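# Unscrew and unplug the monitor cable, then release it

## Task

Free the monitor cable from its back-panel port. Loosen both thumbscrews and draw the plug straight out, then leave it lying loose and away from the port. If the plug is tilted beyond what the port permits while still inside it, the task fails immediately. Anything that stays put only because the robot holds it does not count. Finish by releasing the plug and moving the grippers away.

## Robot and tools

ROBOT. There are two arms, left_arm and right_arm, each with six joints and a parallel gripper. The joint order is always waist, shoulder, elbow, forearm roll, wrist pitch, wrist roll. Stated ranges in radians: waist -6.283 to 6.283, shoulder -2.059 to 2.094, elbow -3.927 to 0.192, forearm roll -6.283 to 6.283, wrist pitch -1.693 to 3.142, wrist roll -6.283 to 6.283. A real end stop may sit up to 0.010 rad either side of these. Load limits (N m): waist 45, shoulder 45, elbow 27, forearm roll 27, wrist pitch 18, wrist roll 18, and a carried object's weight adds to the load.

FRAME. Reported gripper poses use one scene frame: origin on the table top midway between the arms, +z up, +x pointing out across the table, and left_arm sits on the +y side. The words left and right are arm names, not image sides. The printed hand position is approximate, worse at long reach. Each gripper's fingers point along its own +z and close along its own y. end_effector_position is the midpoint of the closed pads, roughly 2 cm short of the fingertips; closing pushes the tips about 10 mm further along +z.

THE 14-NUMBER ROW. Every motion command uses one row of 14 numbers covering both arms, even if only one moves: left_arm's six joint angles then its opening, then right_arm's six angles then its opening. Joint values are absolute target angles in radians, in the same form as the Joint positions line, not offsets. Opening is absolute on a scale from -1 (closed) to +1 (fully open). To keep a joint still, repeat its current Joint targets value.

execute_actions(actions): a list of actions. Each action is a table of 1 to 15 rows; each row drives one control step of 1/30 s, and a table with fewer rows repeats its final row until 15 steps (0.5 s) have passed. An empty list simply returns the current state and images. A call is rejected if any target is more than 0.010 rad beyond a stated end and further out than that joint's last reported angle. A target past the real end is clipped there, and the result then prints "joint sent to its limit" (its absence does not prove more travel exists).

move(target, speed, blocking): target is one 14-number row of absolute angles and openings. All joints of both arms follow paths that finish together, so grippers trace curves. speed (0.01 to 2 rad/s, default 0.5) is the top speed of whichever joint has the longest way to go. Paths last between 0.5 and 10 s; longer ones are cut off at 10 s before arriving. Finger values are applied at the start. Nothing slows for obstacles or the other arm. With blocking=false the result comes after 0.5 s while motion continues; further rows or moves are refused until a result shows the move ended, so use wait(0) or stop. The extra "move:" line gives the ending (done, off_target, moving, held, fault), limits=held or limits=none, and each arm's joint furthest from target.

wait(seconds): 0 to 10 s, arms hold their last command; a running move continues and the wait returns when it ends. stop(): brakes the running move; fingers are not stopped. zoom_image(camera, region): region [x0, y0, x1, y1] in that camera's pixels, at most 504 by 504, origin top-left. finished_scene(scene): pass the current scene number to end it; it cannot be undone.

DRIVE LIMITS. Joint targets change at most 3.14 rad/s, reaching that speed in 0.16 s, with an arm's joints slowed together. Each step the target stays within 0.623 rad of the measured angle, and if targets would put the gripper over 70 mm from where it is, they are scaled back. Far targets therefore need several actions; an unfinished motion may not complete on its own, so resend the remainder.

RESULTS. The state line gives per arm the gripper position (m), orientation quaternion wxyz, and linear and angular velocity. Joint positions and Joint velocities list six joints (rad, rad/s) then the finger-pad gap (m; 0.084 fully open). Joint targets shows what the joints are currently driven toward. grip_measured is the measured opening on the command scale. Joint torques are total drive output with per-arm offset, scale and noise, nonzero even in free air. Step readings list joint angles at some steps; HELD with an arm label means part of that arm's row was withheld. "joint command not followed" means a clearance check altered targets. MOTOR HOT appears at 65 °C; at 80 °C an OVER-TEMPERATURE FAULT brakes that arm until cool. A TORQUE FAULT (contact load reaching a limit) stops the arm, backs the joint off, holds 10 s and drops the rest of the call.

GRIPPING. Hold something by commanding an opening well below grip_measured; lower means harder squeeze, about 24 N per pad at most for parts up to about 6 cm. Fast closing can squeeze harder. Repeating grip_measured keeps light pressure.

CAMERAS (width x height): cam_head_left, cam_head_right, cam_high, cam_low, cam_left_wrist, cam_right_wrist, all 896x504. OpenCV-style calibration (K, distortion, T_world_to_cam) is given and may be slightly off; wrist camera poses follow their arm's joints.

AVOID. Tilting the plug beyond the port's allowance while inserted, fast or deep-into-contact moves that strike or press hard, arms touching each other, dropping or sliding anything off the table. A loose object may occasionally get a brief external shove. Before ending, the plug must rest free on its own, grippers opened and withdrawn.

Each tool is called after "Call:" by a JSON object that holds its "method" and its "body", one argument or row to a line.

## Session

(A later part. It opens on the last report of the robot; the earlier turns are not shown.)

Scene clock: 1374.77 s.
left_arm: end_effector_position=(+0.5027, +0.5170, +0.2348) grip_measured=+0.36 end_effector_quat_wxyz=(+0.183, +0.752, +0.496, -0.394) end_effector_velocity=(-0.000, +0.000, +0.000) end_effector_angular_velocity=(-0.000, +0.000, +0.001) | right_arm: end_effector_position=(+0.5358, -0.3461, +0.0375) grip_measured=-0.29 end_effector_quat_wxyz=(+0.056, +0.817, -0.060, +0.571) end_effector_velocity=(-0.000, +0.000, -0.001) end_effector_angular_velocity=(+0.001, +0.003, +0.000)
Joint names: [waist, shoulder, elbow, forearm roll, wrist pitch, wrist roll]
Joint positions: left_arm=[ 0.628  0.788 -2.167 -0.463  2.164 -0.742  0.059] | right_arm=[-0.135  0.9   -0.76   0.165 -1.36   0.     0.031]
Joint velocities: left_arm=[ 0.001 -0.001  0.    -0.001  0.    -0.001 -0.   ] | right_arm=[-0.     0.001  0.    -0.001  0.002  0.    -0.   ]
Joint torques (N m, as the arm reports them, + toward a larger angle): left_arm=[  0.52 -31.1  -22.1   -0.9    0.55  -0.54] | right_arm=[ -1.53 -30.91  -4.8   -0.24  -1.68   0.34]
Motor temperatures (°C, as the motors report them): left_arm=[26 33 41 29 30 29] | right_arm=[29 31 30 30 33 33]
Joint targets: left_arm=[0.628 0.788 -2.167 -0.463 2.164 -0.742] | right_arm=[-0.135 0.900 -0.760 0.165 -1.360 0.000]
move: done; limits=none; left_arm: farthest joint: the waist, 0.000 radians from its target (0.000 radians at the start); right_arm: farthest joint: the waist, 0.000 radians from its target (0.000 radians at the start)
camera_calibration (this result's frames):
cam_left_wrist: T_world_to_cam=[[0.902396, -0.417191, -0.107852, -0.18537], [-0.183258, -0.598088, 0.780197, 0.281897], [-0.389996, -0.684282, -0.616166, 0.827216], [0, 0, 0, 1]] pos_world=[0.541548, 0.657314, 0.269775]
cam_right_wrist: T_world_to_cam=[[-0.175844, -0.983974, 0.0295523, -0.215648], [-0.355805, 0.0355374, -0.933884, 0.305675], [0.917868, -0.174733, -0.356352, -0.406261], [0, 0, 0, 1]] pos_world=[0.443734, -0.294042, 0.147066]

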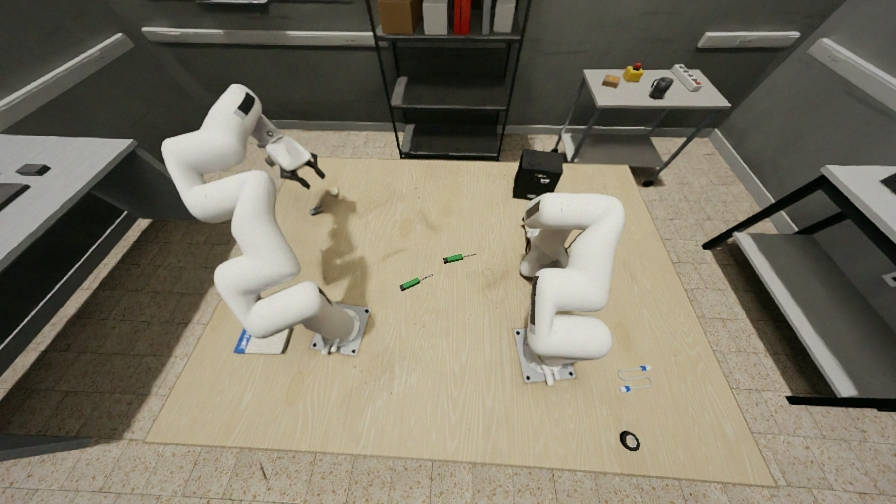

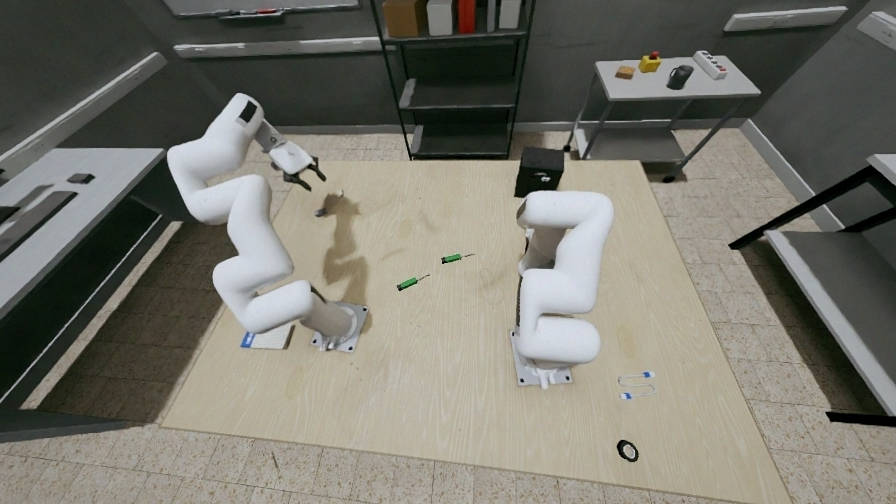

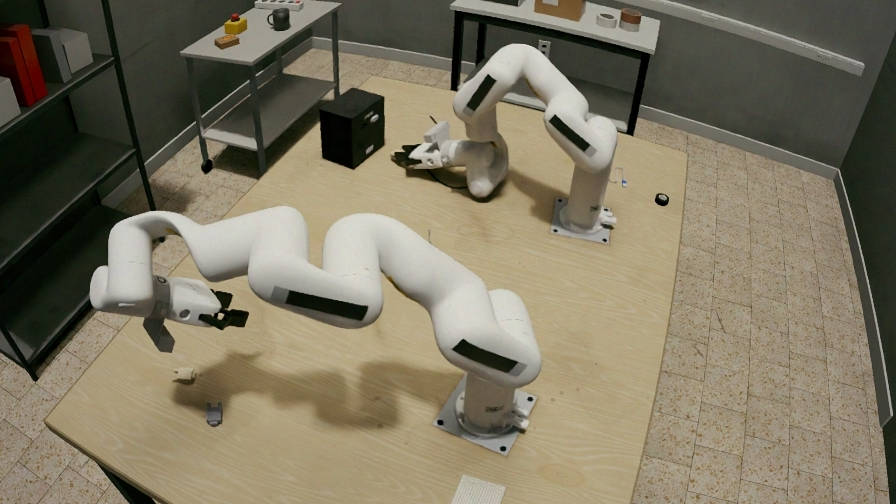

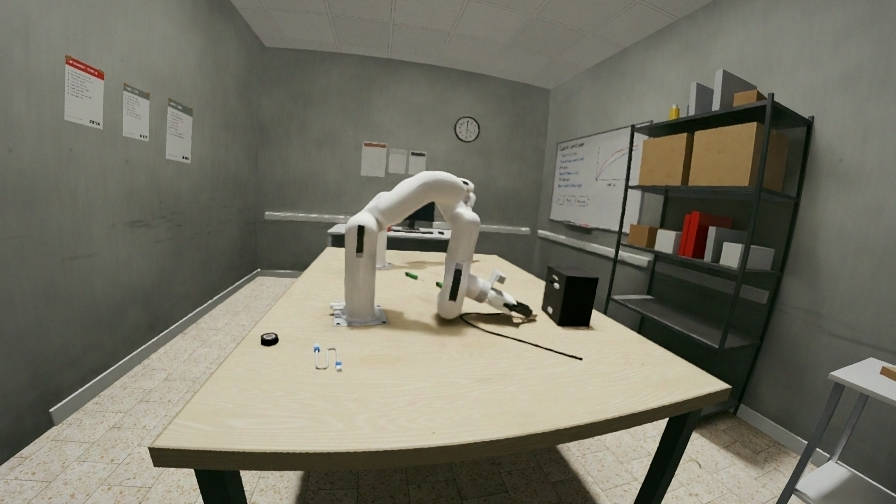

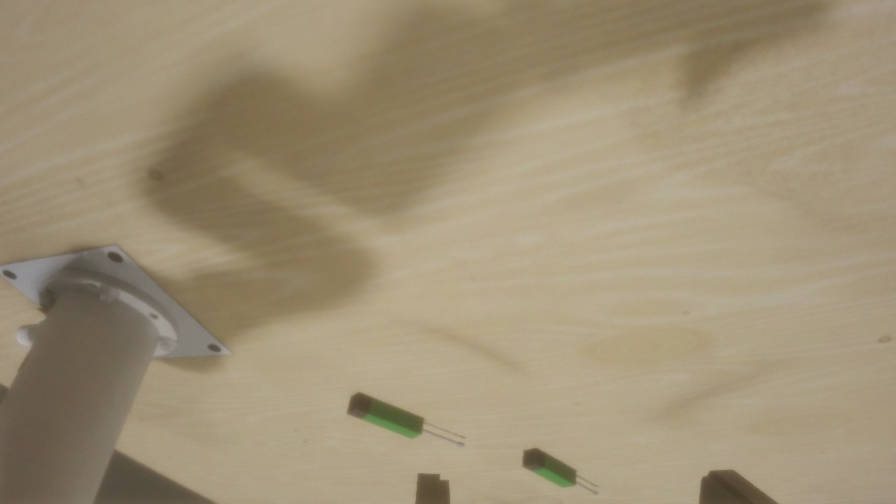

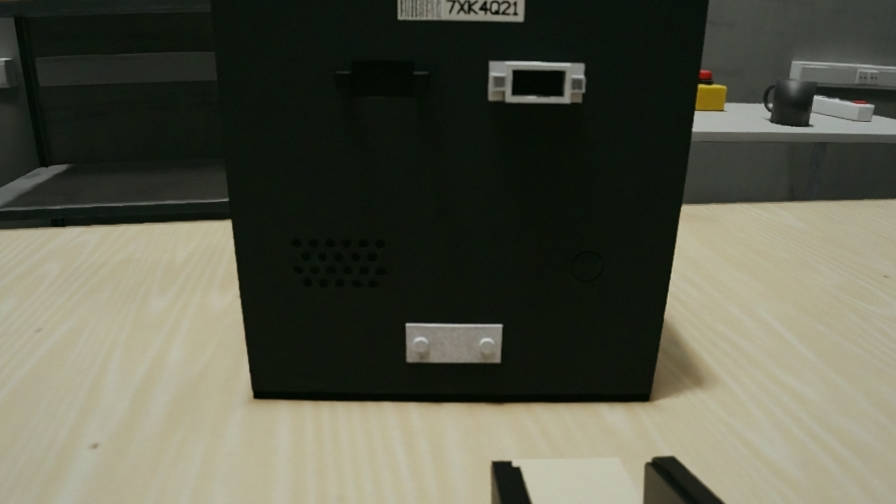

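Call:
{"method": "move", "body": {
  "target": [0.628,0.788,-2.167,-0.463,2.164,-0.742,0.37,-0.135,0.90,-0.76,0.165,-1.325,0,-0.8],
  "speed": 0.08
}}

Call:
{"method": "move", "body": {
  "target": [0.628,0.788,-2.167,-0.463,2.164,-0.742,0.37,-0.135,0.90,-0.76,0.165,-1.325,0,0.1]
}}

Call:
{"method": "move", "body": {
  "target": [0.628,0.788,-2.167,-0.463,2.164,-0.742,0.37,-0.135,0.6,-0.5,0.165,-1.4,0,0.1]
}}

Scene clock: 1385.07 s.
left_arm: end_effector_position=(+0.5027, +0.5170, +0.2348) grip_measured=+0.36 end_effector_quat_wxyz=(+0.183, +0.752, +0.496, -0.394) end_effector_velocity=(+0.000, -0.000, -0.000) end_effector_angular_velocity=(+0.000, +0.000, -0.000) | right_arm: end_effector_position=(+0.5351, -0.3462, +0.0285) grip_measured=-0.29 end_effector_quat_wxyz=(+0.055, +0.827, -0.061, +0.557) end_effector_velocity=(-0.000, +0.000, -0.001) end_effector_angular_velocity=(+0.000, +0.002, +0.001)
Joint names: [waist, shoulder, elbow, forearm roll, wrist pitch, wrist roll]
Joint positions: left_arm=[ 0.628  0.788 -2.167 -0.463  2.164 -0.742  0.059] | right_arm=[-0.135  0.9   -0.76   0.165 -1.325  0.     0.031]
Joint velocities: left_arm=[-0.  0. -0.  0.  0. -0. -0.] | right_arm=[ 0.     0.001 -0.    -0.     0.001  0.     0.   ]
Joint torques (N m, as the arm reports them, + toward a larger angle): left_arm=[  0.34 -30.76 -21.74  -0.66   0.46  -0.91] | right_arm=[ -1.4  -29.96  -4.67  -0.17  -1.61   0.49]
Motor temperatures (°C, as the motors report them): left_arm=[26 33 41 29 30 29] | right_arm=[29 31 30 30 33 33]
Joint targets: left_arm=[0.628 0.788 -2.167 -0.463 2.164 -0.742] | right_arm=[-0.135 0.900 -0.760 0.165 -1.325 0.000]
move: done; limits=none; left_arm: farthest joint: the waist, 0.000 radians from its target (0.000 radians at the start); right_arm: farthest joint: the waist, 0.000 radians from its target (0.000 radians at the start)
camera_calibration (this result's frames):
cam_left_wrist: T_world_to_cam=[[0.902396, -0.417192, -0.107852, -0.18537], [-0.183258, -0.598088, 0.780197, 0.281897], [-0.389997, -0.684282, -0.616166, 0.827216], [0, 0, 0, 1]] pos_world=[0.541548, 0.657314, 0.269775]
cam_right_wrist: T_world_to_cam=[[-0.175626, -0.983999, 0.0300348, -0.215735], [-0.387467, 0.0410448, -0.92097, 0.31549], [0.905, -0.173384, -0.388475, -0.400647], [0, 0, 0, 1]] pos_world=[0.446939, -0.294697, 0.141395]

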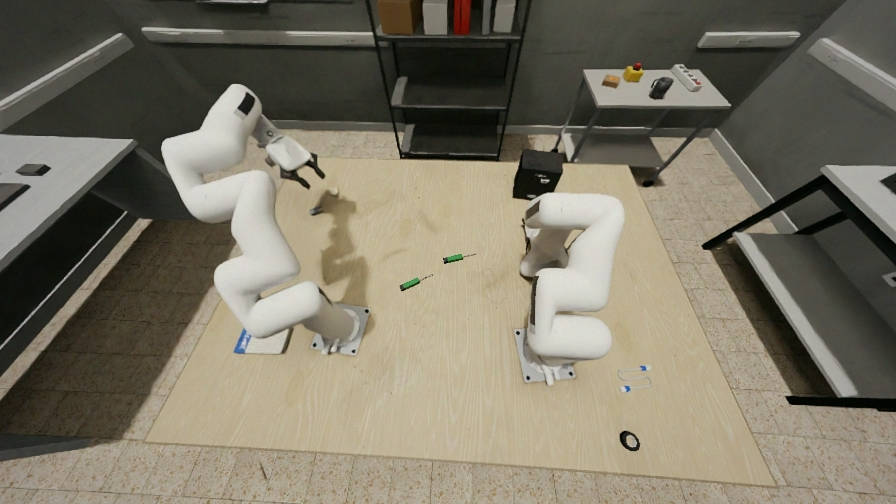

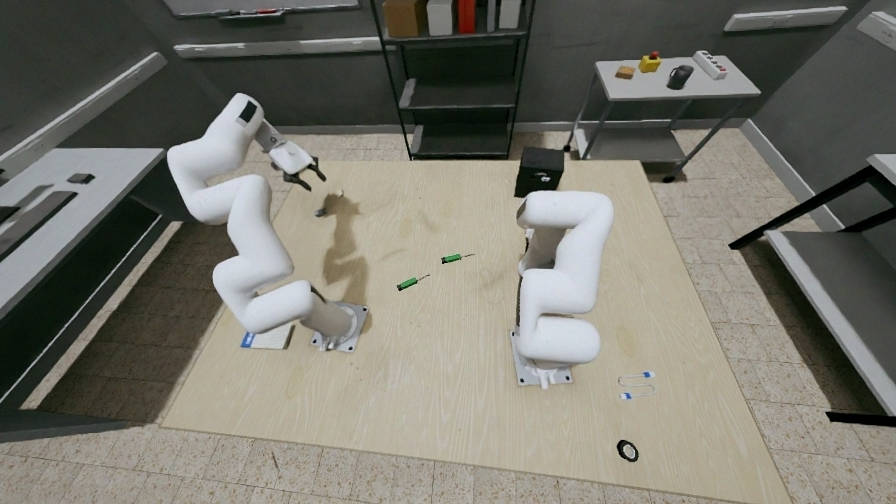

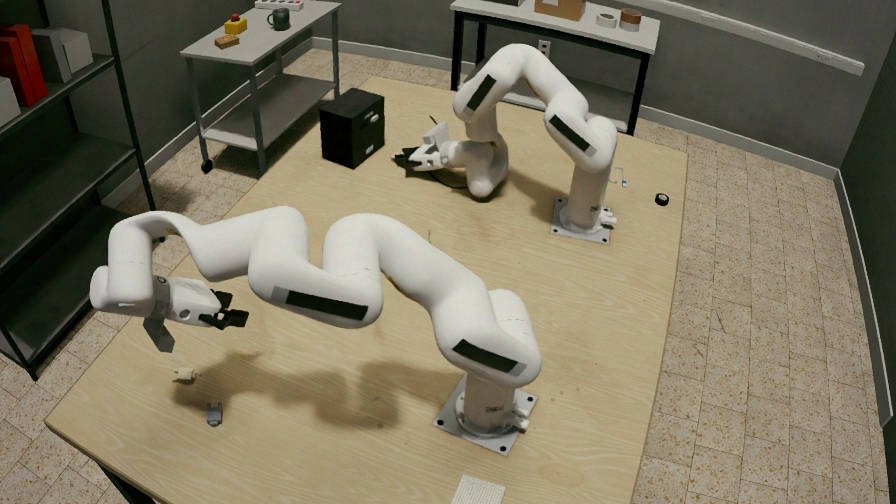

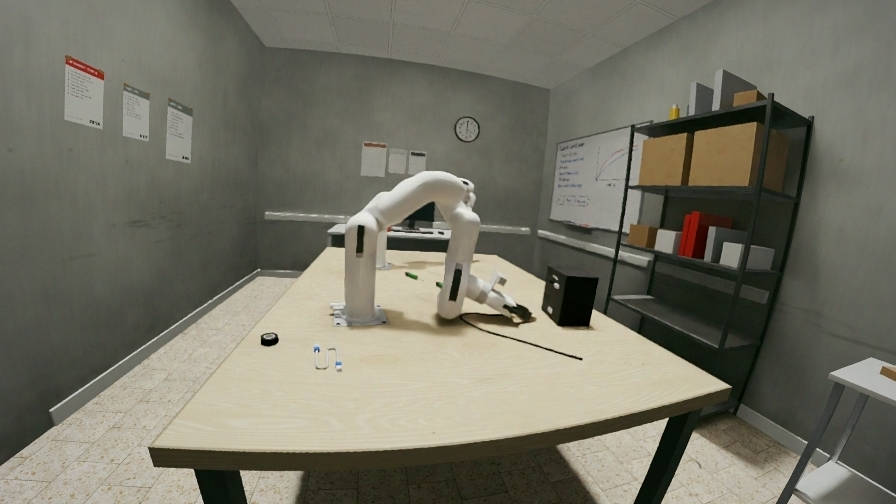

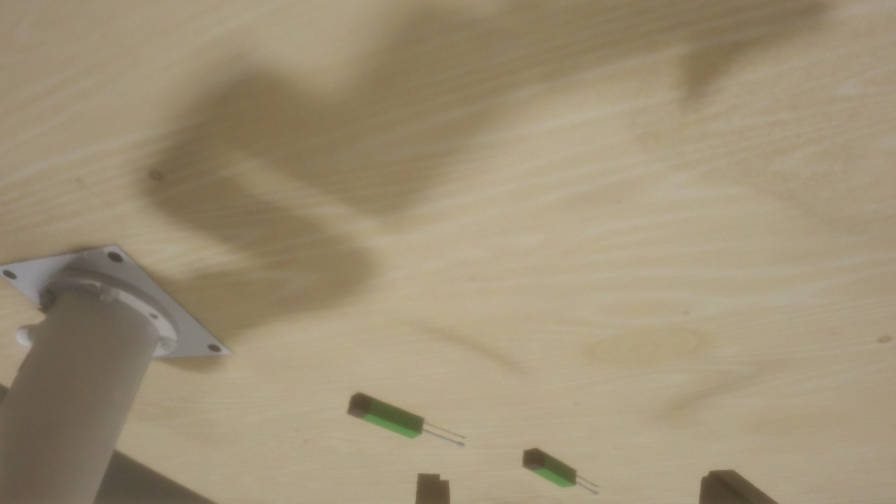

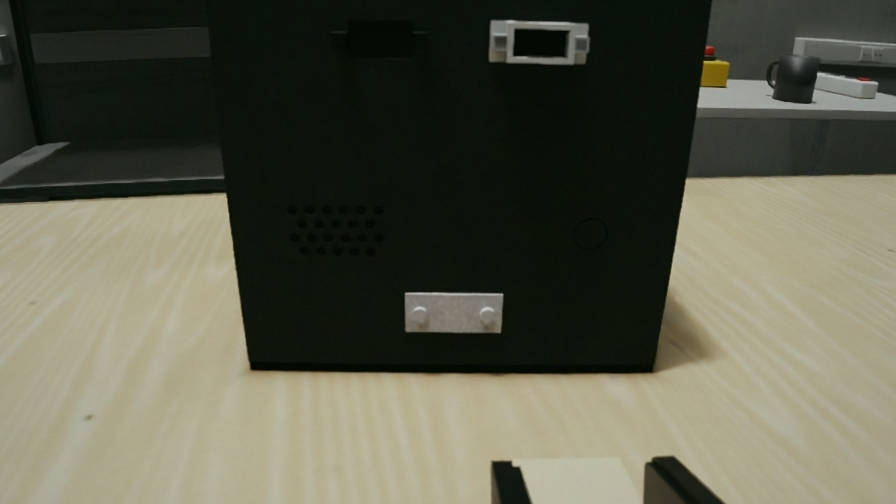

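Scene clock: 1385.77 s.
left_arm: end_effector_position=(+0.5027, +0.5170, +0.2348) grip_measured=+0.36 end_effector_quat_wxyz=(+0.183, +0.752, +0.496, -0.394) end_effector_velocity=(-0.000, -0.000, +0.000) end_effector_angular_velocity=(-0.001, +0.001, +0.000) | right_arm: end_effector_position=(+0.5351, -0.3462, +0.0283) grip_measured=+0.09 end_effector_quat_wxyz=(+0.055, +0.827, -0.061, +0.557) end_effector_velocity=(+0.000, +0.000, +0.000) end_effector_angular_velocity=(-0.001, -0.001, +0.001)
Joint names: [waist, shoulder, elbow, forearm roll, wrist pitch, wrist roll]
Joint positions: left_arm=[ 0.628  0.788 -2.167 -0.463  2.164 -0.742  0.059] | right_arm=[-0.135  0.9   -0.76   0.165 -1.325 -0.     0.048]
Joint velocities: left_arm=[-0. -0.  0. -0.  0. -0. -0.] | right_arm=[-0.    -0.     0.    -0.001 -0.001 -0.001 -0.   ]
Joint torques (N m, as the arm reports them, + toward a larger angle): left_arm=[  1.09 -30.77 -22.31  -0.53   0.5   -0.45] | right_arm=[ -2.09 -30.26  -4.86  -0.11  -1.6    0.36]
Motor temperatures (°C, as the motors report them): left_arm=[26 33 41 29 30 29] | right_arm=[29 31 30 30 33 33]
Joint targets: left_arm=[0.628 0.788 -2.167 -0.463 2.164 -0.742] | right_arm=[-0.135 0.900 -0.760 0.165 -1.325 0.000]
move: done; limits=none; left_arm: farthest joint: the waist, 0.000 radians from its target (0.000 radians at the start); right_arm: farthest joint: the waist, 0.000 radians from its target (0.000 radians at the start)
camera_calibration (this result's frames):
cam_left_wrist: T_world_to_cam=[[0.902396, -0.417192, -0.107852, -0.18537], [-0.183258, -0.598088, 0.780197, 0.281897], [-0.389997, -0.684282, -0.616166, 0.827216], [0, 0, 0, 1]] pos_world=[0.541548, 0.657314, 0.269775]
cam_right_wrist: T_world_to_cam=[[-0.175603, -0.984001, 0.0300887, -0.215754], [-0.388076, 0.0411019, -0.92071, 0.3156], [0.904743, -0.173356, -0.389085, -0.400494], [0, 0, 0, 1]] pos_world=[0.446934, -0.294702, 0.141242]

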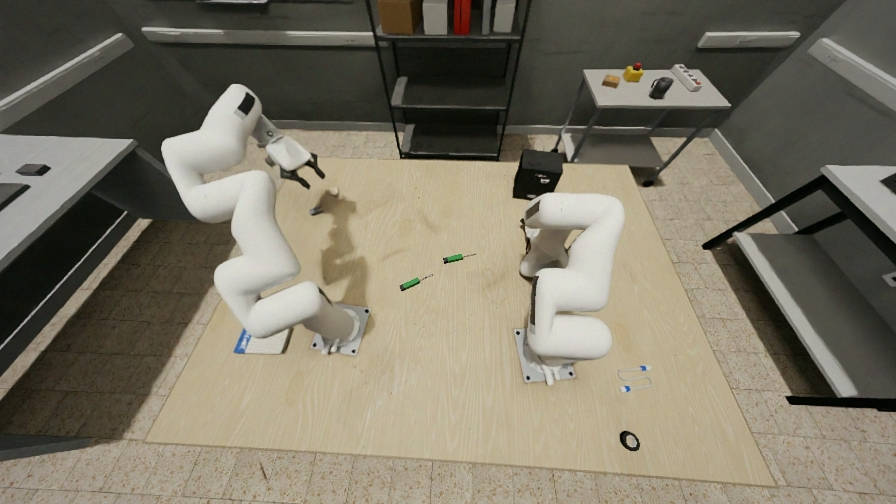

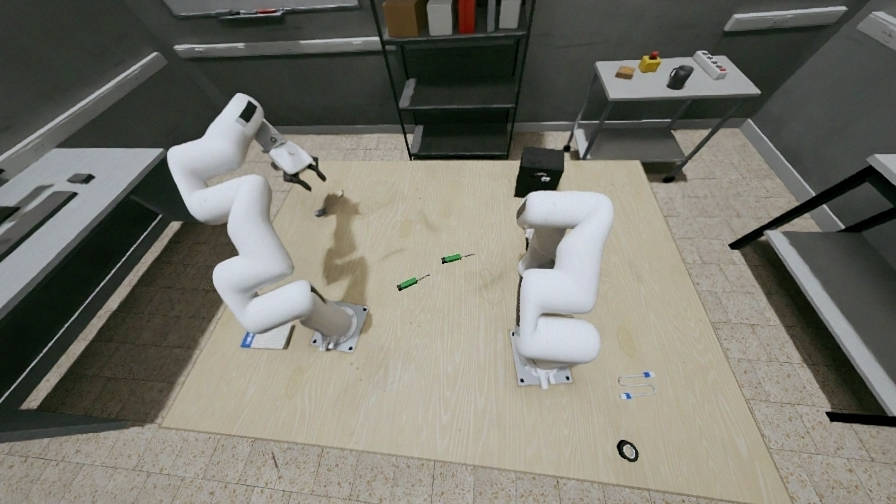

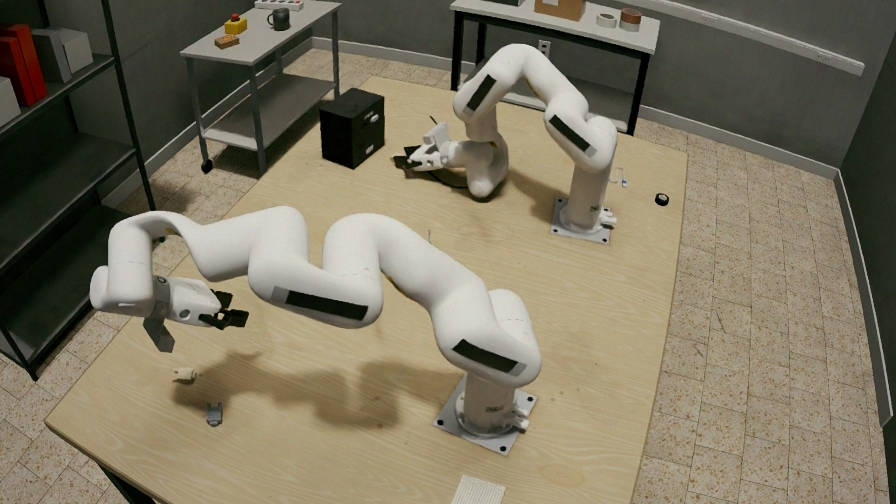

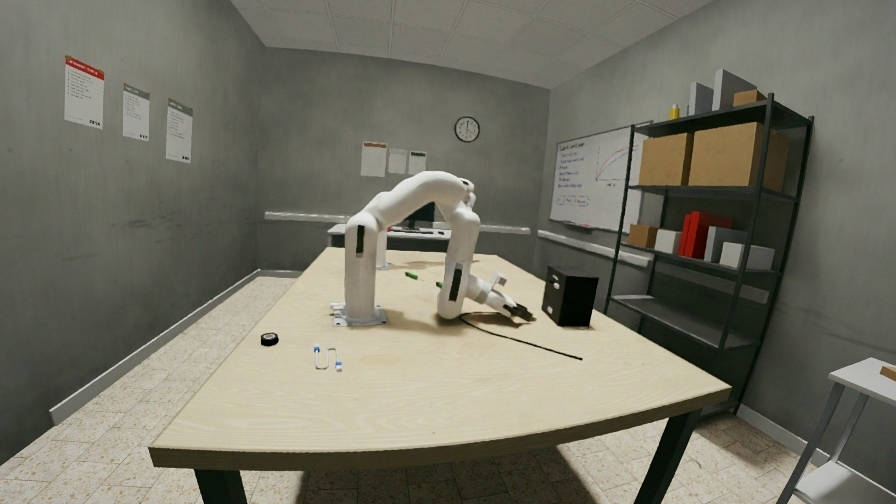

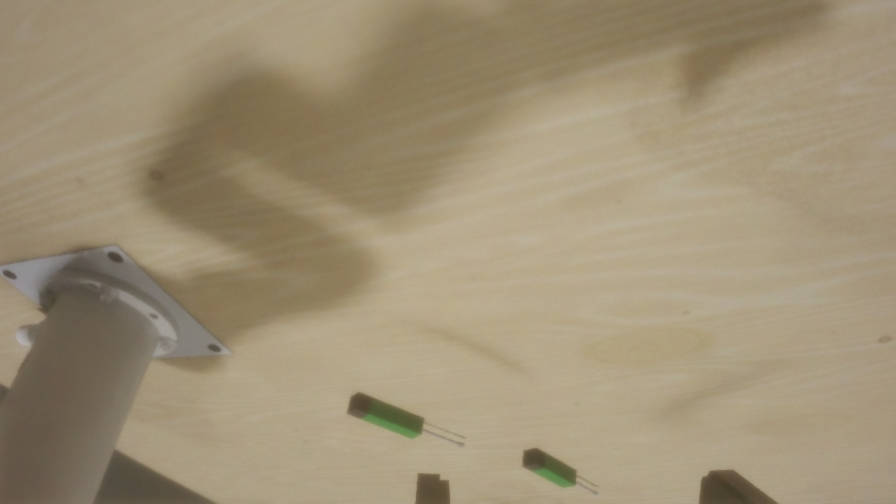

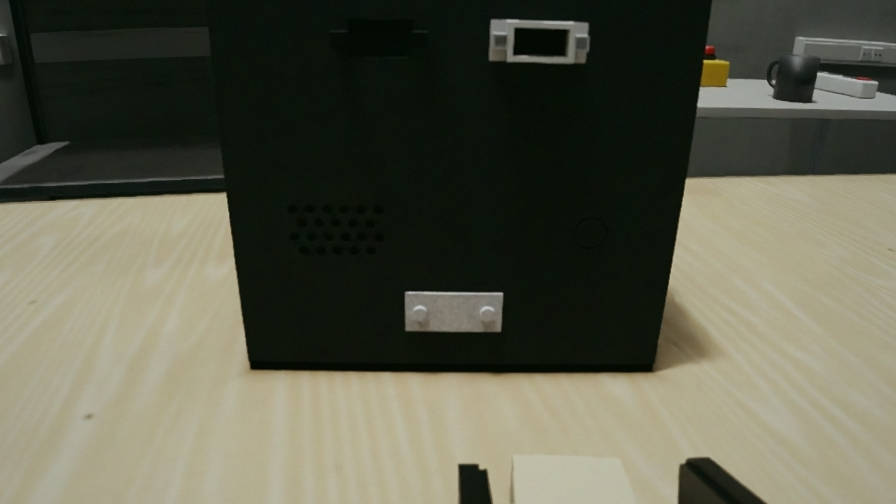

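Scene clock: 1386.93 s.
left_arm: end_effector_position=(+0.5027, +0.5170, +0.2348) grip_measured=+0.36 end_effector_quat_wxyz=(+0.183, +0.752, +0.496, -0.394) end_effector_velocity=(-0.000, +0.000, +0.000) end_effector_angular_velocity=(+0.001, -0.001, +0.000) | right_arm: end_effector_position=(+0.4988, -0.3460, +0.1292) grip_measured=+0.09 end_effector_quat_wxyz=(+0.056, +0.794, -0.060, +0.603) end_effector_velocity=(-0.000, -0.000, +0.001) end_effector_angular_velocity=(+0.001, -0.002, -0.001)
Joint names: [waist, shoulder, elbow, forearm roll, wrist pitch, wrist roll]
Joint positions: left_arm=[ 0.628  0.788 -2.167 -0.463  2.164 -0.742  0.059] | right_arm=[-0.135  0.601 -0.5    0.165 -1.4   -0.     0.048]
Joint velocities: left_arm=[ 0.001 -0.002  0.001  0.001 -0.     0.    -0.   ] | right_arm=[-0.001 -0.004  0.002  0.     0.     0.001  0.   ]
Joint torques (N m, as the arm reports them, + toward a larger angle): left_arm=[  0.76 -30.43 -21.58  -0.67   0.13  -0.68] | right_arm=[ -1.9  -25.96  -5.38  -0.23  -1.5    0.47]
Motor temperatures (°C, as the motors report them): left_arm=[26 33 41 29 30 29] | right_arm=[29 31 30 30 33 33]
Joint targets: left_arm=[0.628 0.788 -2.167 -0.463 2.164 -0.742] | right_arm=[-0.135 0.600 -0.500 0.165 -1.400 0.000]
move: done; limits=none; left_arm: farthest joint: the waist, 0.000 radians from its target (0.000 radians at the start); right_arm: farthest joint: the shoulder, 0.001 radians from its target (0.300 radians at the start)
camera_calibration (this result's frames):
cam_left_wrist: T_world_to_cam=[[0.902396, -0.417191, -0.107852, -0.18537], [-0.183258, -0.598088, 0.780197, 0.281897], [-0.389997, -0.684282, -0.616166, 0.827216], [0, 0, 0, 1]] pos_world=[0.541548, 0.657314, 0.269775]
cam_right_wrist: T_world_to_cam=[[-0.177102, -0.983949, 0.0218837, -0.223119], [-0.281238, 0.0292874, -0.959191, 0.34201], [0.943154, -0.176029, -0.281911, -0.362311], [0, 0, 0, 1]] pos_world=[0.398386, -0.293332, 0.230796]

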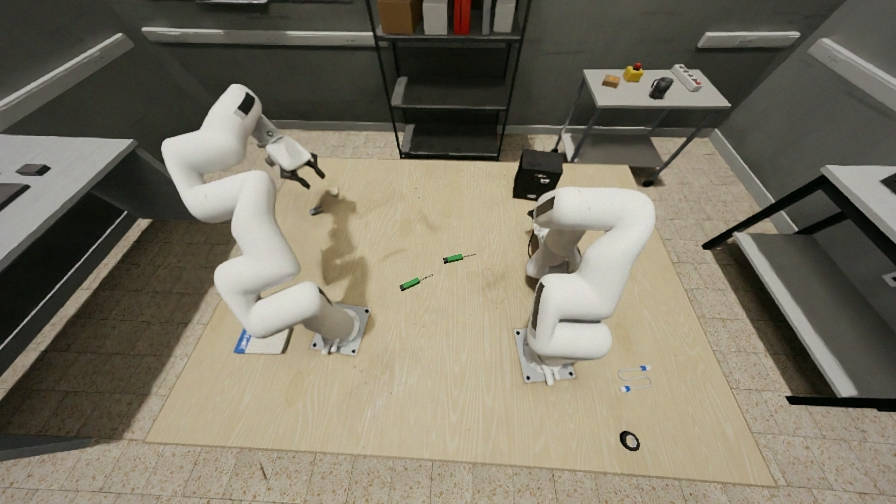

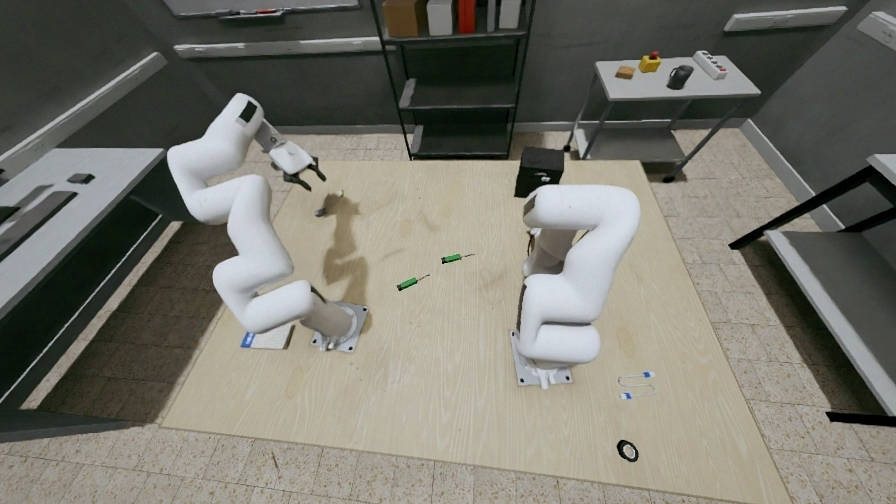

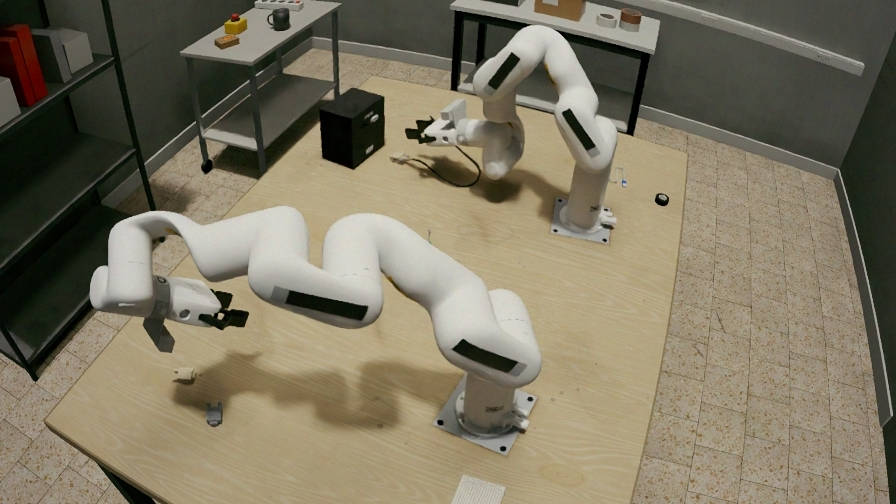

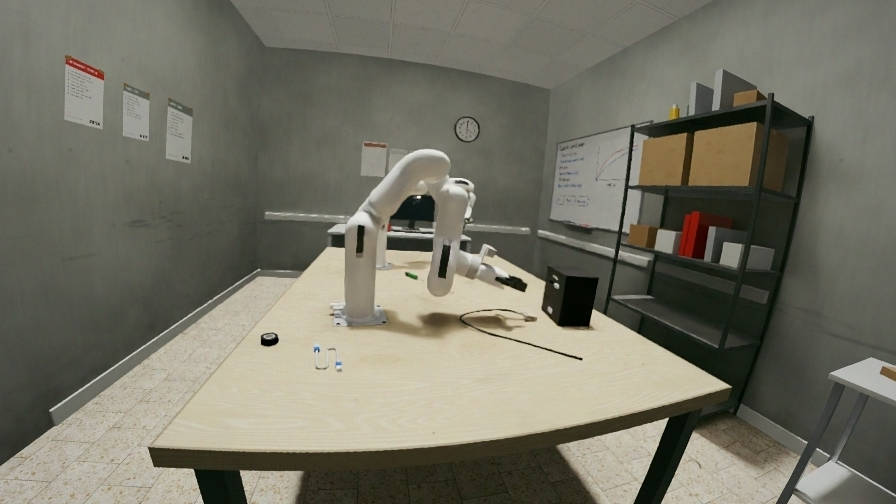

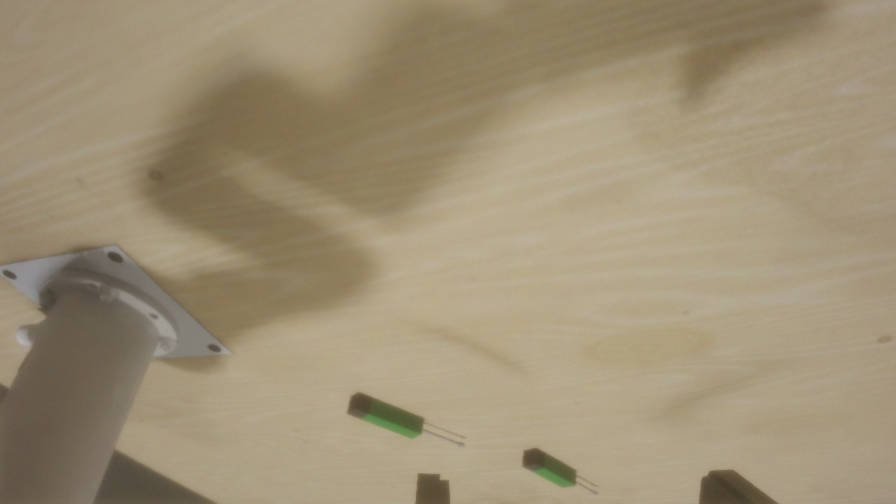

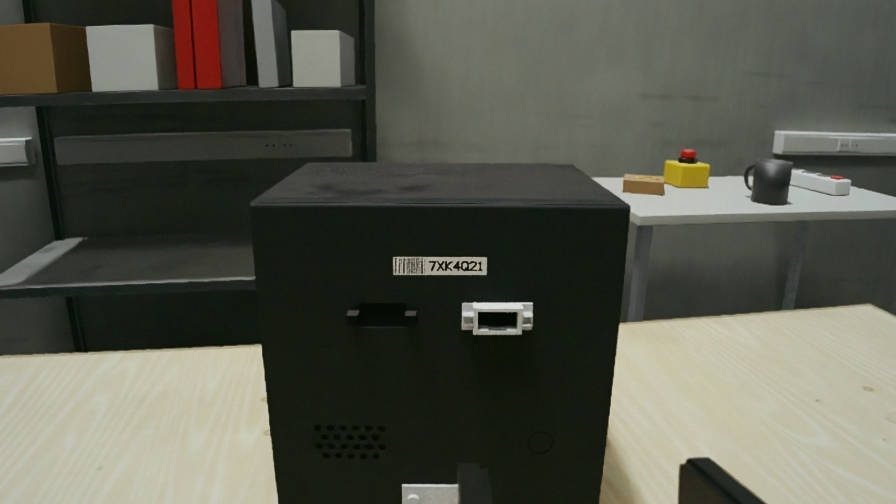

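Call:
{"method": "finished_scene", "body": {
  "scene": 1
}}

The scene is finished: the task was done.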